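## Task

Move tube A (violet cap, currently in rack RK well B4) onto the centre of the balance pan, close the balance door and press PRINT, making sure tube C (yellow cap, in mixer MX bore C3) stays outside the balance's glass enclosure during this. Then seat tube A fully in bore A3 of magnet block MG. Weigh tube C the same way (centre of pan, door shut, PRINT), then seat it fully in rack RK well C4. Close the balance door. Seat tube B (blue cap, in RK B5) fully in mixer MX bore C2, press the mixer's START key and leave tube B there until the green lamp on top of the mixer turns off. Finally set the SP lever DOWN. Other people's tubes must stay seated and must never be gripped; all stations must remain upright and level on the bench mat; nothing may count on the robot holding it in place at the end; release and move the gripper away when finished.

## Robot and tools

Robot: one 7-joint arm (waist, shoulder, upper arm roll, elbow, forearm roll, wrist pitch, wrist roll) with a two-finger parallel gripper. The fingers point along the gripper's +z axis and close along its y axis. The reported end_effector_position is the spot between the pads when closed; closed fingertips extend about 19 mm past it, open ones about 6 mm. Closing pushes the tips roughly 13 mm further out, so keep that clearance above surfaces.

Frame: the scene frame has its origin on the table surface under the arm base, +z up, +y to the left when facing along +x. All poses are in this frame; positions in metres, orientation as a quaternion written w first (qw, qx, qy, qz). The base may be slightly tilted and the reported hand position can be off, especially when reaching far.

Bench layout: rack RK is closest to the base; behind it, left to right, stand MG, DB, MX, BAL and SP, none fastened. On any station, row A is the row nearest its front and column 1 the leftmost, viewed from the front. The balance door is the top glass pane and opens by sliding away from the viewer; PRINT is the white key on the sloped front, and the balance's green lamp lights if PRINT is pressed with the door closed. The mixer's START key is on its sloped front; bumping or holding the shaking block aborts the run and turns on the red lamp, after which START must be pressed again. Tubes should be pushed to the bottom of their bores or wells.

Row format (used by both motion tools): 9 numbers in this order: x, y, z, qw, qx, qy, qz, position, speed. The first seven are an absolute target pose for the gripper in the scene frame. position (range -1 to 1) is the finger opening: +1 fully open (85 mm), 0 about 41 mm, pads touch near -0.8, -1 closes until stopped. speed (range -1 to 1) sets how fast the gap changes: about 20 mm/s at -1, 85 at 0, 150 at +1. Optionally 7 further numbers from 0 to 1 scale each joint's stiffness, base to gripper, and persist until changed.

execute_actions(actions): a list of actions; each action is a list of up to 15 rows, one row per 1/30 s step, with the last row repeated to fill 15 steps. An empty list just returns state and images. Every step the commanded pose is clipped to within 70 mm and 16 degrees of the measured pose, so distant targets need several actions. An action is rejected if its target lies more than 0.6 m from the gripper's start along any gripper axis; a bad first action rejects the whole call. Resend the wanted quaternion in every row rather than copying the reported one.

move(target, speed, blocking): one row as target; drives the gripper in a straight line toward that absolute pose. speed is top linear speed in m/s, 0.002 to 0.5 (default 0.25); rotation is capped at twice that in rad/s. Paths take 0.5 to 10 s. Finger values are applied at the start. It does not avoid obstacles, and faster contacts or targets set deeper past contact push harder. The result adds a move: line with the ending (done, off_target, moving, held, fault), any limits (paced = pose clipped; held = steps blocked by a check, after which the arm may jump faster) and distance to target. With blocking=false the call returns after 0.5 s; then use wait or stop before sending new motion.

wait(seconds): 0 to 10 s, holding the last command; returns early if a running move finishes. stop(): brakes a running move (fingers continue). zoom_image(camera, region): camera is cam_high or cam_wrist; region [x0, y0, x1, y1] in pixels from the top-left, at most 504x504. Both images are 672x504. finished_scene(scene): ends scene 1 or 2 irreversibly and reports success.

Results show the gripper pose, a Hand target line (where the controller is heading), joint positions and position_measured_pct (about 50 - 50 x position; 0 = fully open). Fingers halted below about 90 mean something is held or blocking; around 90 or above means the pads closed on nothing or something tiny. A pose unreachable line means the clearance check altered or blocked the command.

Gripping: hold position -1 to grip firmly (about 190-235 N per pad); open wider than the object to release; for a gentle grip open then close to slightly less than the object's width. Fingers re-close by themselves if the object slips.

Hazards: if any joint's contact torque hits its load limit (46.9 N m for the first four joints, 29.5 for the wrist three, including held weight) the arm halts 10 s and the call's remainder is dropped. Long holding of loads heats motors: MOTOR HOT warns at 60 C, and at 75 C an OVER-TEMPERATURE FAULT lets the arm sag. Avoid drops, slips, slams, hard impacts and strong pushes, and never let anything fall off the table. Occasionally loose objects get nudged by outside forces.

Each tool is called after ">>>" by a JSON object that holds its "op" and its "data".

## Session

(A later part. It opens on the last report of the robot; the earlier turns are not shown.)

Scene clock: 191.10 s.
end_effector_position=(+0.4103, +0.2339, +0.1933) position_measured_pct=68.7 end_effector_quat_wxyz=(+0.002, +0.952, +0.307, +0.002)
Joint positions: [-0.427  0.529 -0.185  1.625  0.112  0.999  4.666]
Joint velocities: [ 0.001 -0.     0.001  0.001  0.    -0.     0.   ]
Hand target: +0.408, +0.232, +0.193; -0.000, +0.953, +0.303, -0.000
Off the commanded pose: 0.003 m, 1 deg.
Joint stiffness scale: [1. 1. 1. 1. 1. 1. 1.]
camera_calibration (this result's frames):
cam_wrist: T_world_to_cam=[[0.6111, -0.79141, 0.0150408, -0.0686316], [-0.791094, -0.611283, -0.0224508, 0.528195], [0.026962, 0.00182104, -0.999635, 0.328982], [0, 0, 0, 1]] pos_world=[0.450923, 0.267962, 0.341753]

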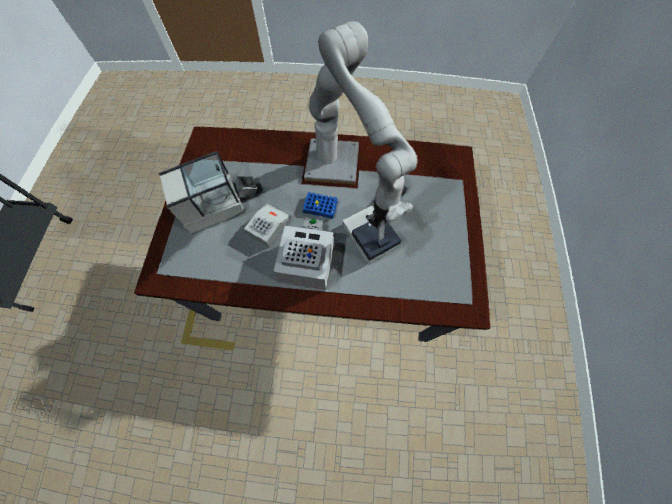

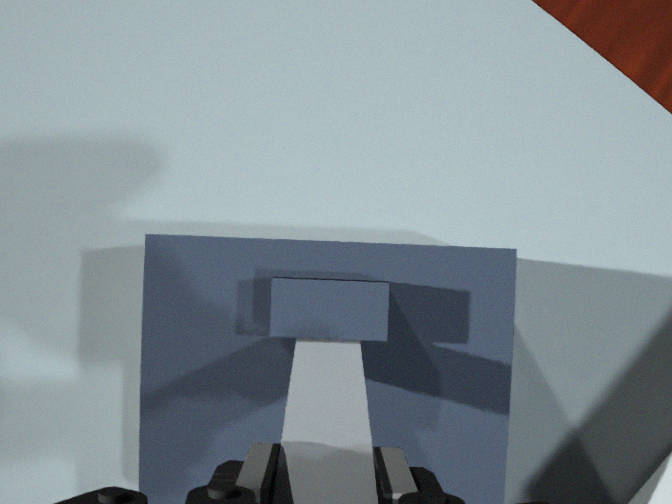

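>>> {"op": "move", "data": {"target": [0.3825,0.2141,0.1780,0,0.9529,0.3032,0,-0.395,-0.8], "speed": 0.04}}

>>> {"op": "move", "data": {"target": [0.3625,0.2000,0.1535,0,0.9529,0.3032,0,-0.395,-0.8], "speed": 0.04}}

Scene clock: 192.57 s.
end_effector_position=(+0.3851, +0.2160, +0.1795) position_measured_pct=68.7 end_effector_quat_wxyz=(+0.001, +0.952, +0.307, +0.003)
Joint positions: [-0.417  0.487 -0.185  1.754  0.111  0.91   4.666]
Joint velocities: [-0.    -0.001 -0.002  0.003 -0.    -0.004 -0.   ]
Hand target: +0.382, +0.214, +0.178; -0.000, +0.953, +0.303, -0.000
Off the commanded pose: 0.003 m, 1 deg.
Joint stiffness scale: [1. 1. 1. 1. 1. 1. 1.]
move: done
camera_calibration (this result's frames):
cam_wrist: T_world_to_cam=[[0.611899, -0.790791, 0.0151758, -0.0676364], [-0.790421, -0.61208, -0.024332, 0.497236], [0.0285303, 0.00289343, -0.999589, 0.315035], [0, 0, 0, 1]] pos_world=[0.425424, 0.24995, 0.328031]

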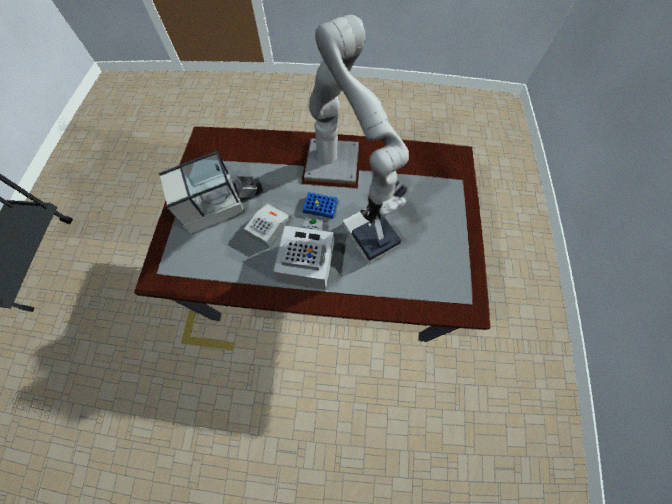

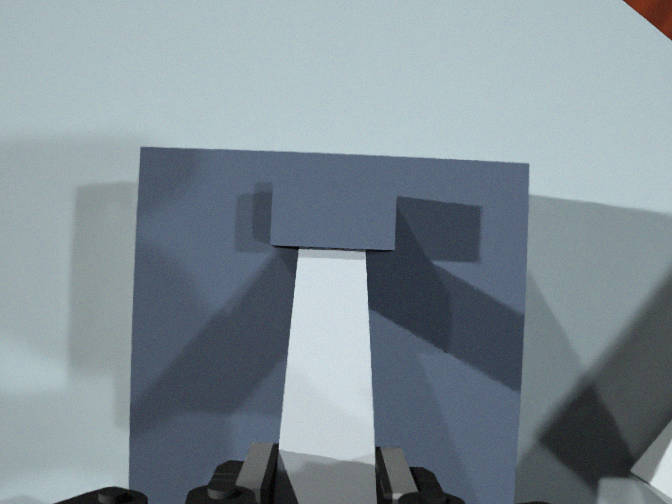

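Scene clock: 193.77 s.
end_effector_position=(+0.3646, +0.2017, +0.1553) position_measured_pct=68.7 end_effector_quat_wxyz=(-0.000, +0.952, +0.307, +0.002)
Joint positions: [-0.414  0.48  -0.177  1.868  0.111  0.803  4.666]
Joint velocities: [ 0.     0.     0.001  0.004  0.    -0.004  0.   ]
Hand target: +0.362, +0.200, +0.154; -0.000, +0.953, +0.303, -0.000
Off the commanded pose: 0.003 m, 1 deg.
Joint stiffness scale: [1. 1. 1. 1. 1. 1. 1.]
move: done
camera_calibration (this result's frames):
cam_wrist: T_world_to_cam=[[0.611707, -0.79099, 0.0121922, -0.0654218], [-0.790649, -0.611809, -0.0237399, 0.471716], [0.0262374, 0.00488213, -0.999644, 0.291931], [0, 0, 0, 1]] pos_world=[0.405321, 0.235427, 0.303824]

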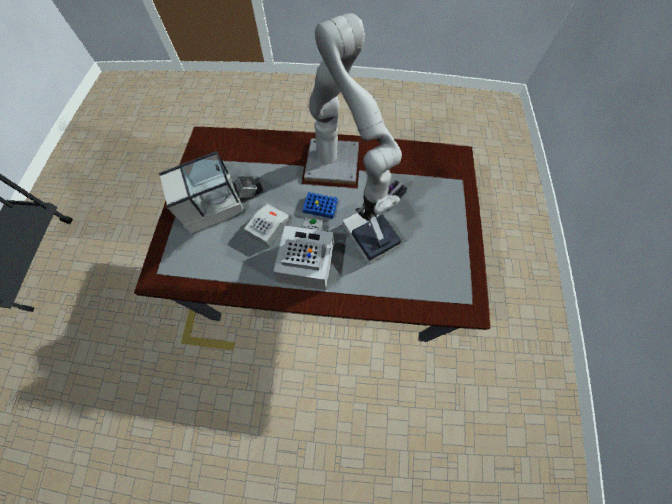

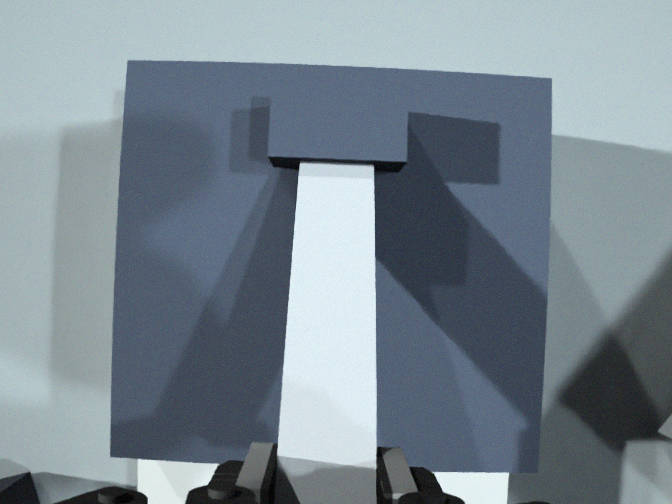

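>>> {"op": "move", "data": {"target": [0.3505,0.1915,0.1220,0,0.9529,0.3032,0,-0.395,-0.8], "speed": 0.04}}

Scene clock: 195.33 s.
end_effector_position=(+0.3526, +0.1930, +0.1249) position_measured_pct=68.7 end_effector_quat_wxyz=(-0.002, +0.953, +0.304, +0.003)
Joint positions: [-0.416  0.51  -0.166  1.952  0.118  0.687  4.657]
Joint velocities: [-0.003  0.004  0.003  0.    -0.    -0.003  0.   ]
Hand target: +0.350, +0.192, +0.122; -0.000, +0.953, +0.303, -0.000
Off the commanded pose: 0.004 m, 0 deg.
Joint stiffness scale: [1. 1. 1. 1. 1. 1. 1.]
move: off_target
camera_calibration (this result's frames):
cam_wrist: T_world_to_cam=[[0.606836, -0.794787, 0.00796651, -0.061599], [-0.794426, -0.606818, -0.0256929, 0.456759], [0.0252546, 0.00926258, -0.999638, 0.261389], [0, 0, 0, 1]] pos_world=[0.39364, 0.22579, 0.27352]

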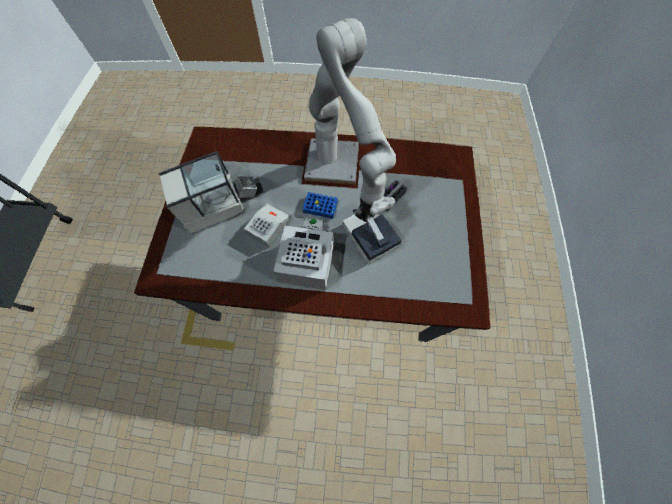

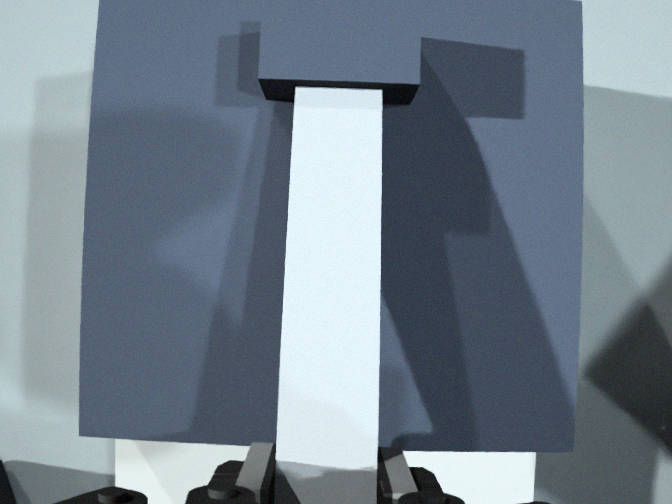

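>>> {"op": "move", "data": {"target": [0.3478,0.1895,0.1020,0,0.9529,0.3032,0,-0.395,-0.8], "speed": 0.02}}

Scene clock: 197.00 s.
end_effector_position=(+0.3496, +0.1909, +0.1046) position_measured_pct=68.7 end_effector_quat_wxyz=(-0.002, +0.953, +0.304, +0.002)
Joint positions: [-0.426  0.545 -0.153  1.983  0.126  0.622  4.65 ]
Joint velocities: [-0.005  0.004  0.004 -0.     0.    -0.003 -0.   ]
Hand target: +0.348, +0.190, +0.102; -0.000, +0.953, +0.303, -0.000
Off the commanded pose: 0.003 m, 0 deg.
Joint stiffness scale: [1. 1. 1. 1. 1. 1. 1.]
move: done
camera_calibration (this result's frames):
cam_wrist: T_world_to_cam=[[0.606817, -0.794802, 0.00794937, -0.0612804], [-0.79447, -0.606808, -0.024528, 0.452492], [0.0243186, 0.00856844, -0.999668, 0.241681], [0, 0, 0, 1]] pos_world=[0.3908, 0.223799, 0.253187]

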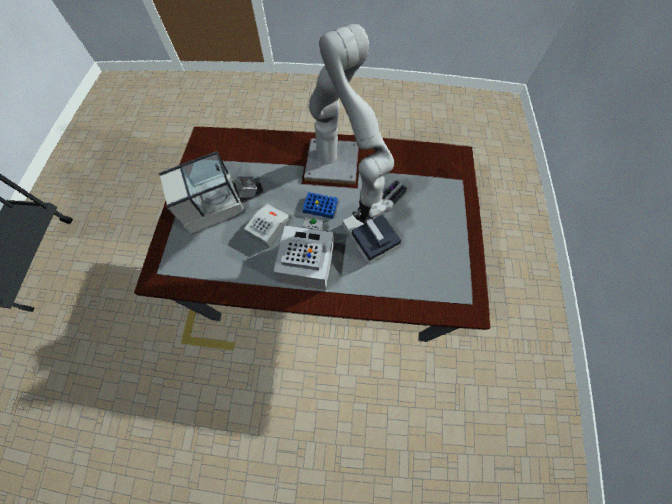

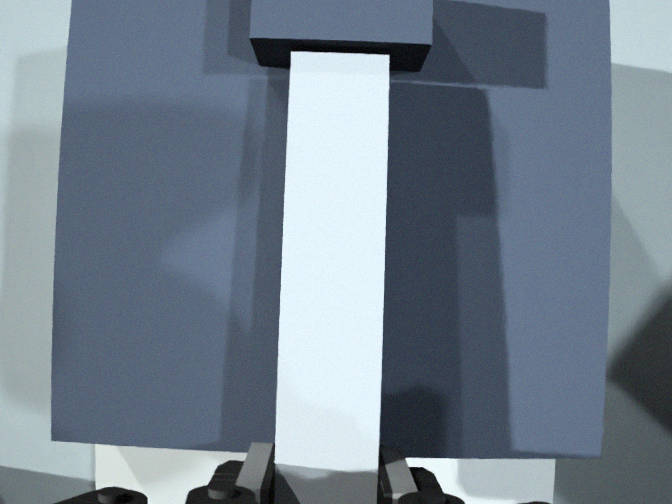

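>>> {"op": "move", "data": {"target": [0.3450,0.1875,0.0930,0,0.9529,0.3032,0,-0.395,-0.8], "speed": 0.012}}

Scene clock: 198.60 s.
end_effector_position=(+0.3492, +0.1907, +0.1003) position_measured_pct=68.7 end_effector_quat_wxyz=(-0.003, +0.953, +0.304, +0.006)
Joint positions: [-0.431  0.55  -0.146  1.997  0.127  0.594  4.649]
Joint velocities: [-0.003 -0.     0.004  0.    -0.    -0.001 -0.   ]
Hand target: +0.345, +0.187, +0.093; -0.000, +0.953, +0.303, -0.000
Off the commanded pose: 0.009 m, 1 deg.
Joint stiffness scale: [1. 1. 1. 1. 1. 1. 1.]
move: off_target
camera_calibration (this result's frames):
cam_wrist: T_world_to_cam=[[0.606763, -0.794827, 0.00945741, -0.0613307], [-0.794249, -0.606711, -0.0327038, 0.452603], [0.0317318, 0.0123319, -0.99942, 0.234039], [0, 0, 0, 1]] pos_world=[0.389266, 0.222966, 0.249285]

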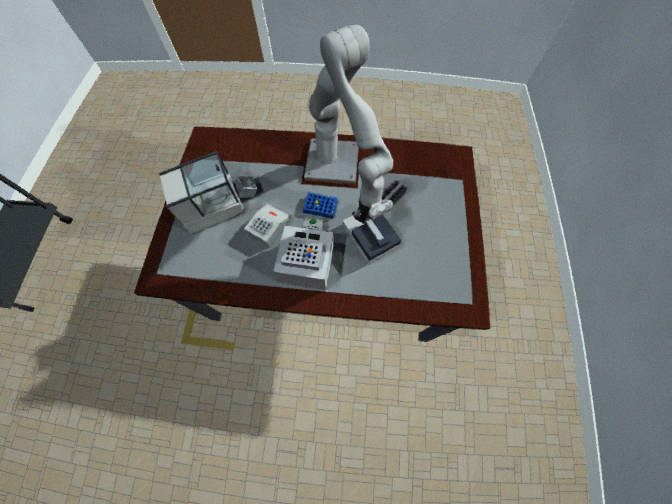

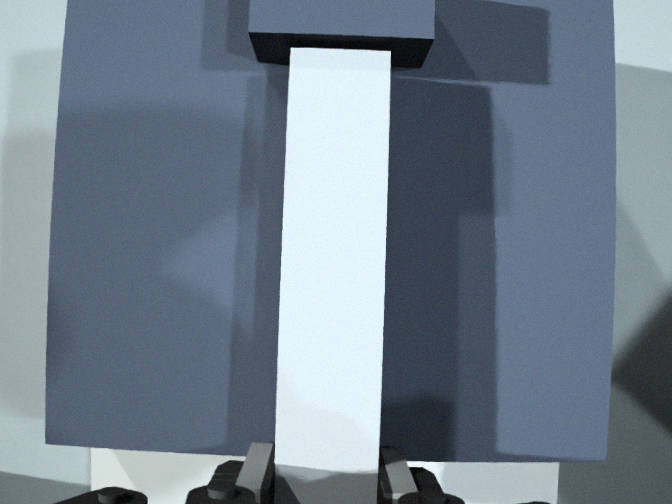

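>>> {"op": "move", "data": {"target": [0.3492,0.1907,0.1025,0,0.9529,0.3032,0,0.1,0], "speed": 0.01}}

>>> {"op": "move", "data": {"target": [0.3560,0.1955,0.140,0,0.9529,0.3032,0,0.1,0], "speed": 0.06}}

Scene clock: 199.90 s.
end_effector_position=(+0.3500, +0.1902, +0.1027) position_measured_pct=45.2 end_effector_quat_wxyz=(-0.000, +0.953, +0.304, +0.002)
Joint positions: [-0.432  0.549 -0.145  1.984  0.127  0.616  4.649]
Joint velocities: [ 0.     0.001  0.    -0.002 -0.001  0.002 -0.   ]
Hand target: +0.349, +0.191, +0.103; -0.000, +0.953, +0.303, +0.000
Off the commanded pose: 0.001 m, 0 deg.
Joint stiffness scale: [1. 1. 1. 1. 1. 1. 1.]
move: done
camera_calibration (this result's frames):
cam_wrist: T_world_to_cam=[[0.606182, -0.795246, 0.0112738, -0.0621632], [-0.794908, -0.606262, -0.0238084, 0.452317], [0.0257684, 0.00547057, -0.999653, 0.23984], [0, 0, 0, 1]] pos_world=[0.391052, 0.223475, 0.251226]

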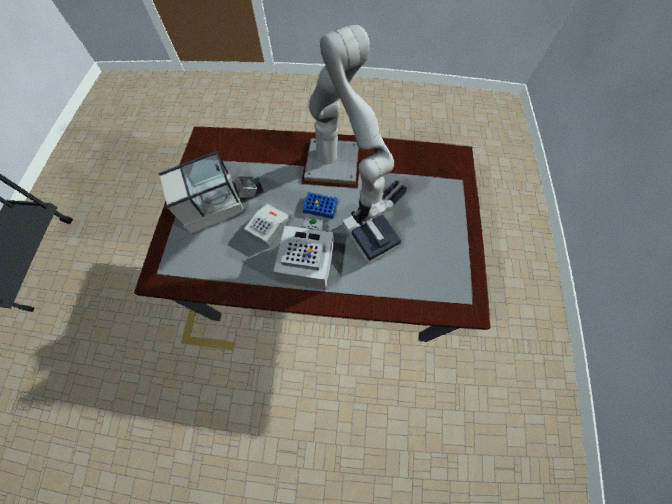

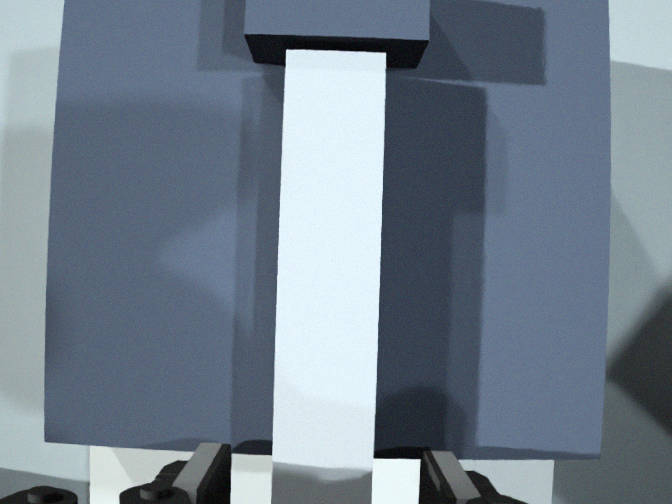

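Scene clock: 200.90 s.
end_effector_position=(+0.3565, +0.1949, +0.1383) position_measured_pct=45.2 end_effector_quat_wxyz=(+0.002, +0.953, +0.303, +0.001)
Joint positions: [-0.428  0.493 -0.156  1.919  0.112  0.741  4.658]
Joint velocities: [ 0.001 -0.004 -0.002 -0.001 -0.     0.001  0.   ]
Hand target: +0.356, +0.195, +0.140; +0.000, +0.953, +0.303, +0.000
Off the commanded pose: 0.002 m, 0 deg.
Joint stiffness scale: [1. 1. 1. 1. 1. 1. 1.]
move: done
camera_calibration (this result's frames):
cam_wrist: T_world_to_cam=[[0.604495, -0.796468, 0.0149851, -0.0624369], [-0.796229, -0.60468, -0.0195318, 0.460677], [0.0246176, -0.000124662, -0.999697, 0.276746], [0, 0, 0, 1]] pos_world=[0.397735, 0.228868, 0.286596]

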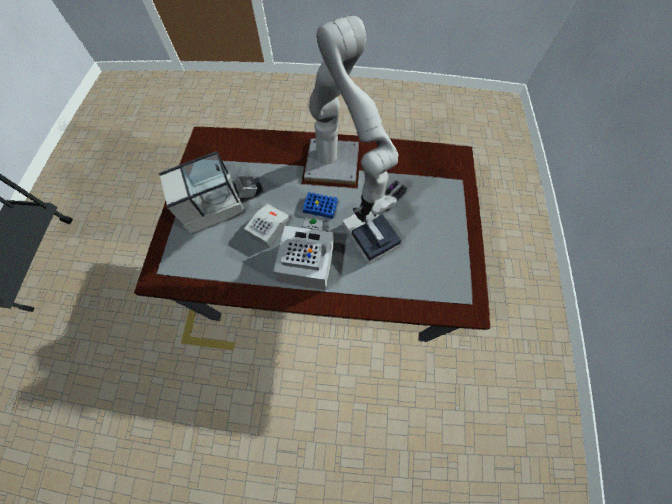

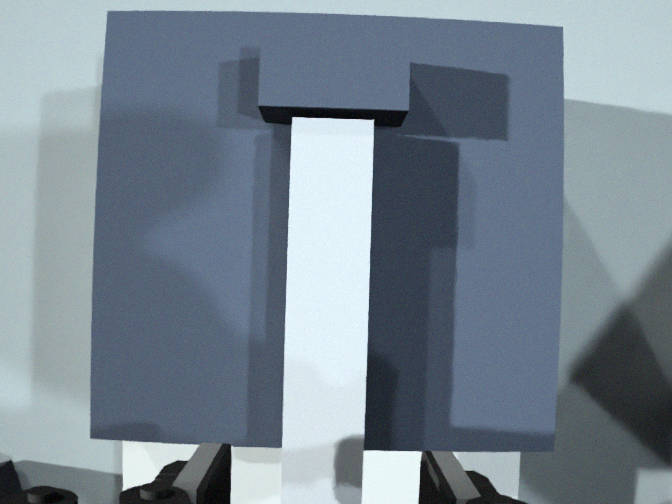

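>>> {"op": "move", "data": {"target": [0.33,0.17,0.25,0,0.9529,0.3032,0,0.1,0], "speed": 0.15}}

Scene clock: 202.37 s.
end_effector_position=(+0.3305, +0.1707, +0.2482) position_measured_pct=45.2 end_effector_quat_wxyz=(+0.002, +0.953, +0.303, +0.001)
Joint positions: [-0.39   0.252 -0.164  1.856  0.049  1.041  4.735]
Joint velocities: [ 0.002 -0.005  0.     0.    -0.     0.    -0.001]
Hand target: +0.330, +0.170, +0.250; +0.000, +0.953, +0.303, +0.000
Off the commanded pose: 0.002 m, 0 deg.
Joint stiffness scale: [1. 1. 1. 1. 1. 1. 1.]
move: done
camera_calibration (this result's frames):
cam_wrist: T_world_to_cam=[[0.605825, -0.795463, 0.0146631, -0.068145], [-0.795229, -0.606003, -0.0192693, 0.427326], [0.0242139, 0.0000132811, -0.999707, 0.387331], [0, 0, 0, 1]] pos_world=[0.371727, 0.204749, 0.396451]

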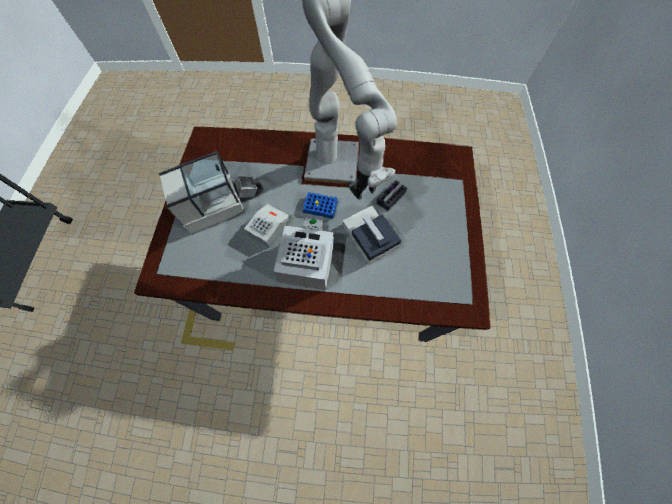

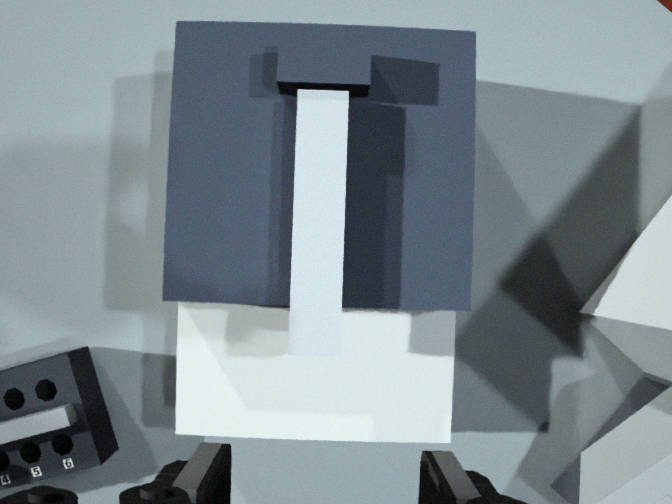

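>>> {"op": "zoom_image", "data": {"camera": "cam_high", "region": [150, 140, 430, 300]}}

Region (150, 140, 430, 300) of cam_high's 672x504 image, scaled by 1.800, with more detail than that image has; it fills the top 288 rows of this view, and the rest is white.

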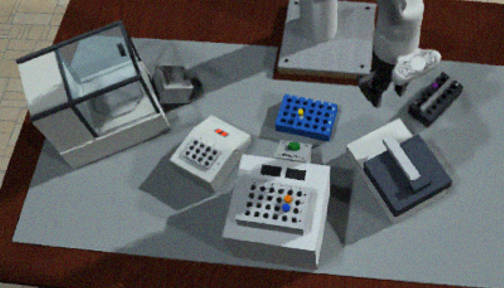

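>>> {"op": "finished_scene", "data": {"scene": 2}}

The scene is finished: the task was done.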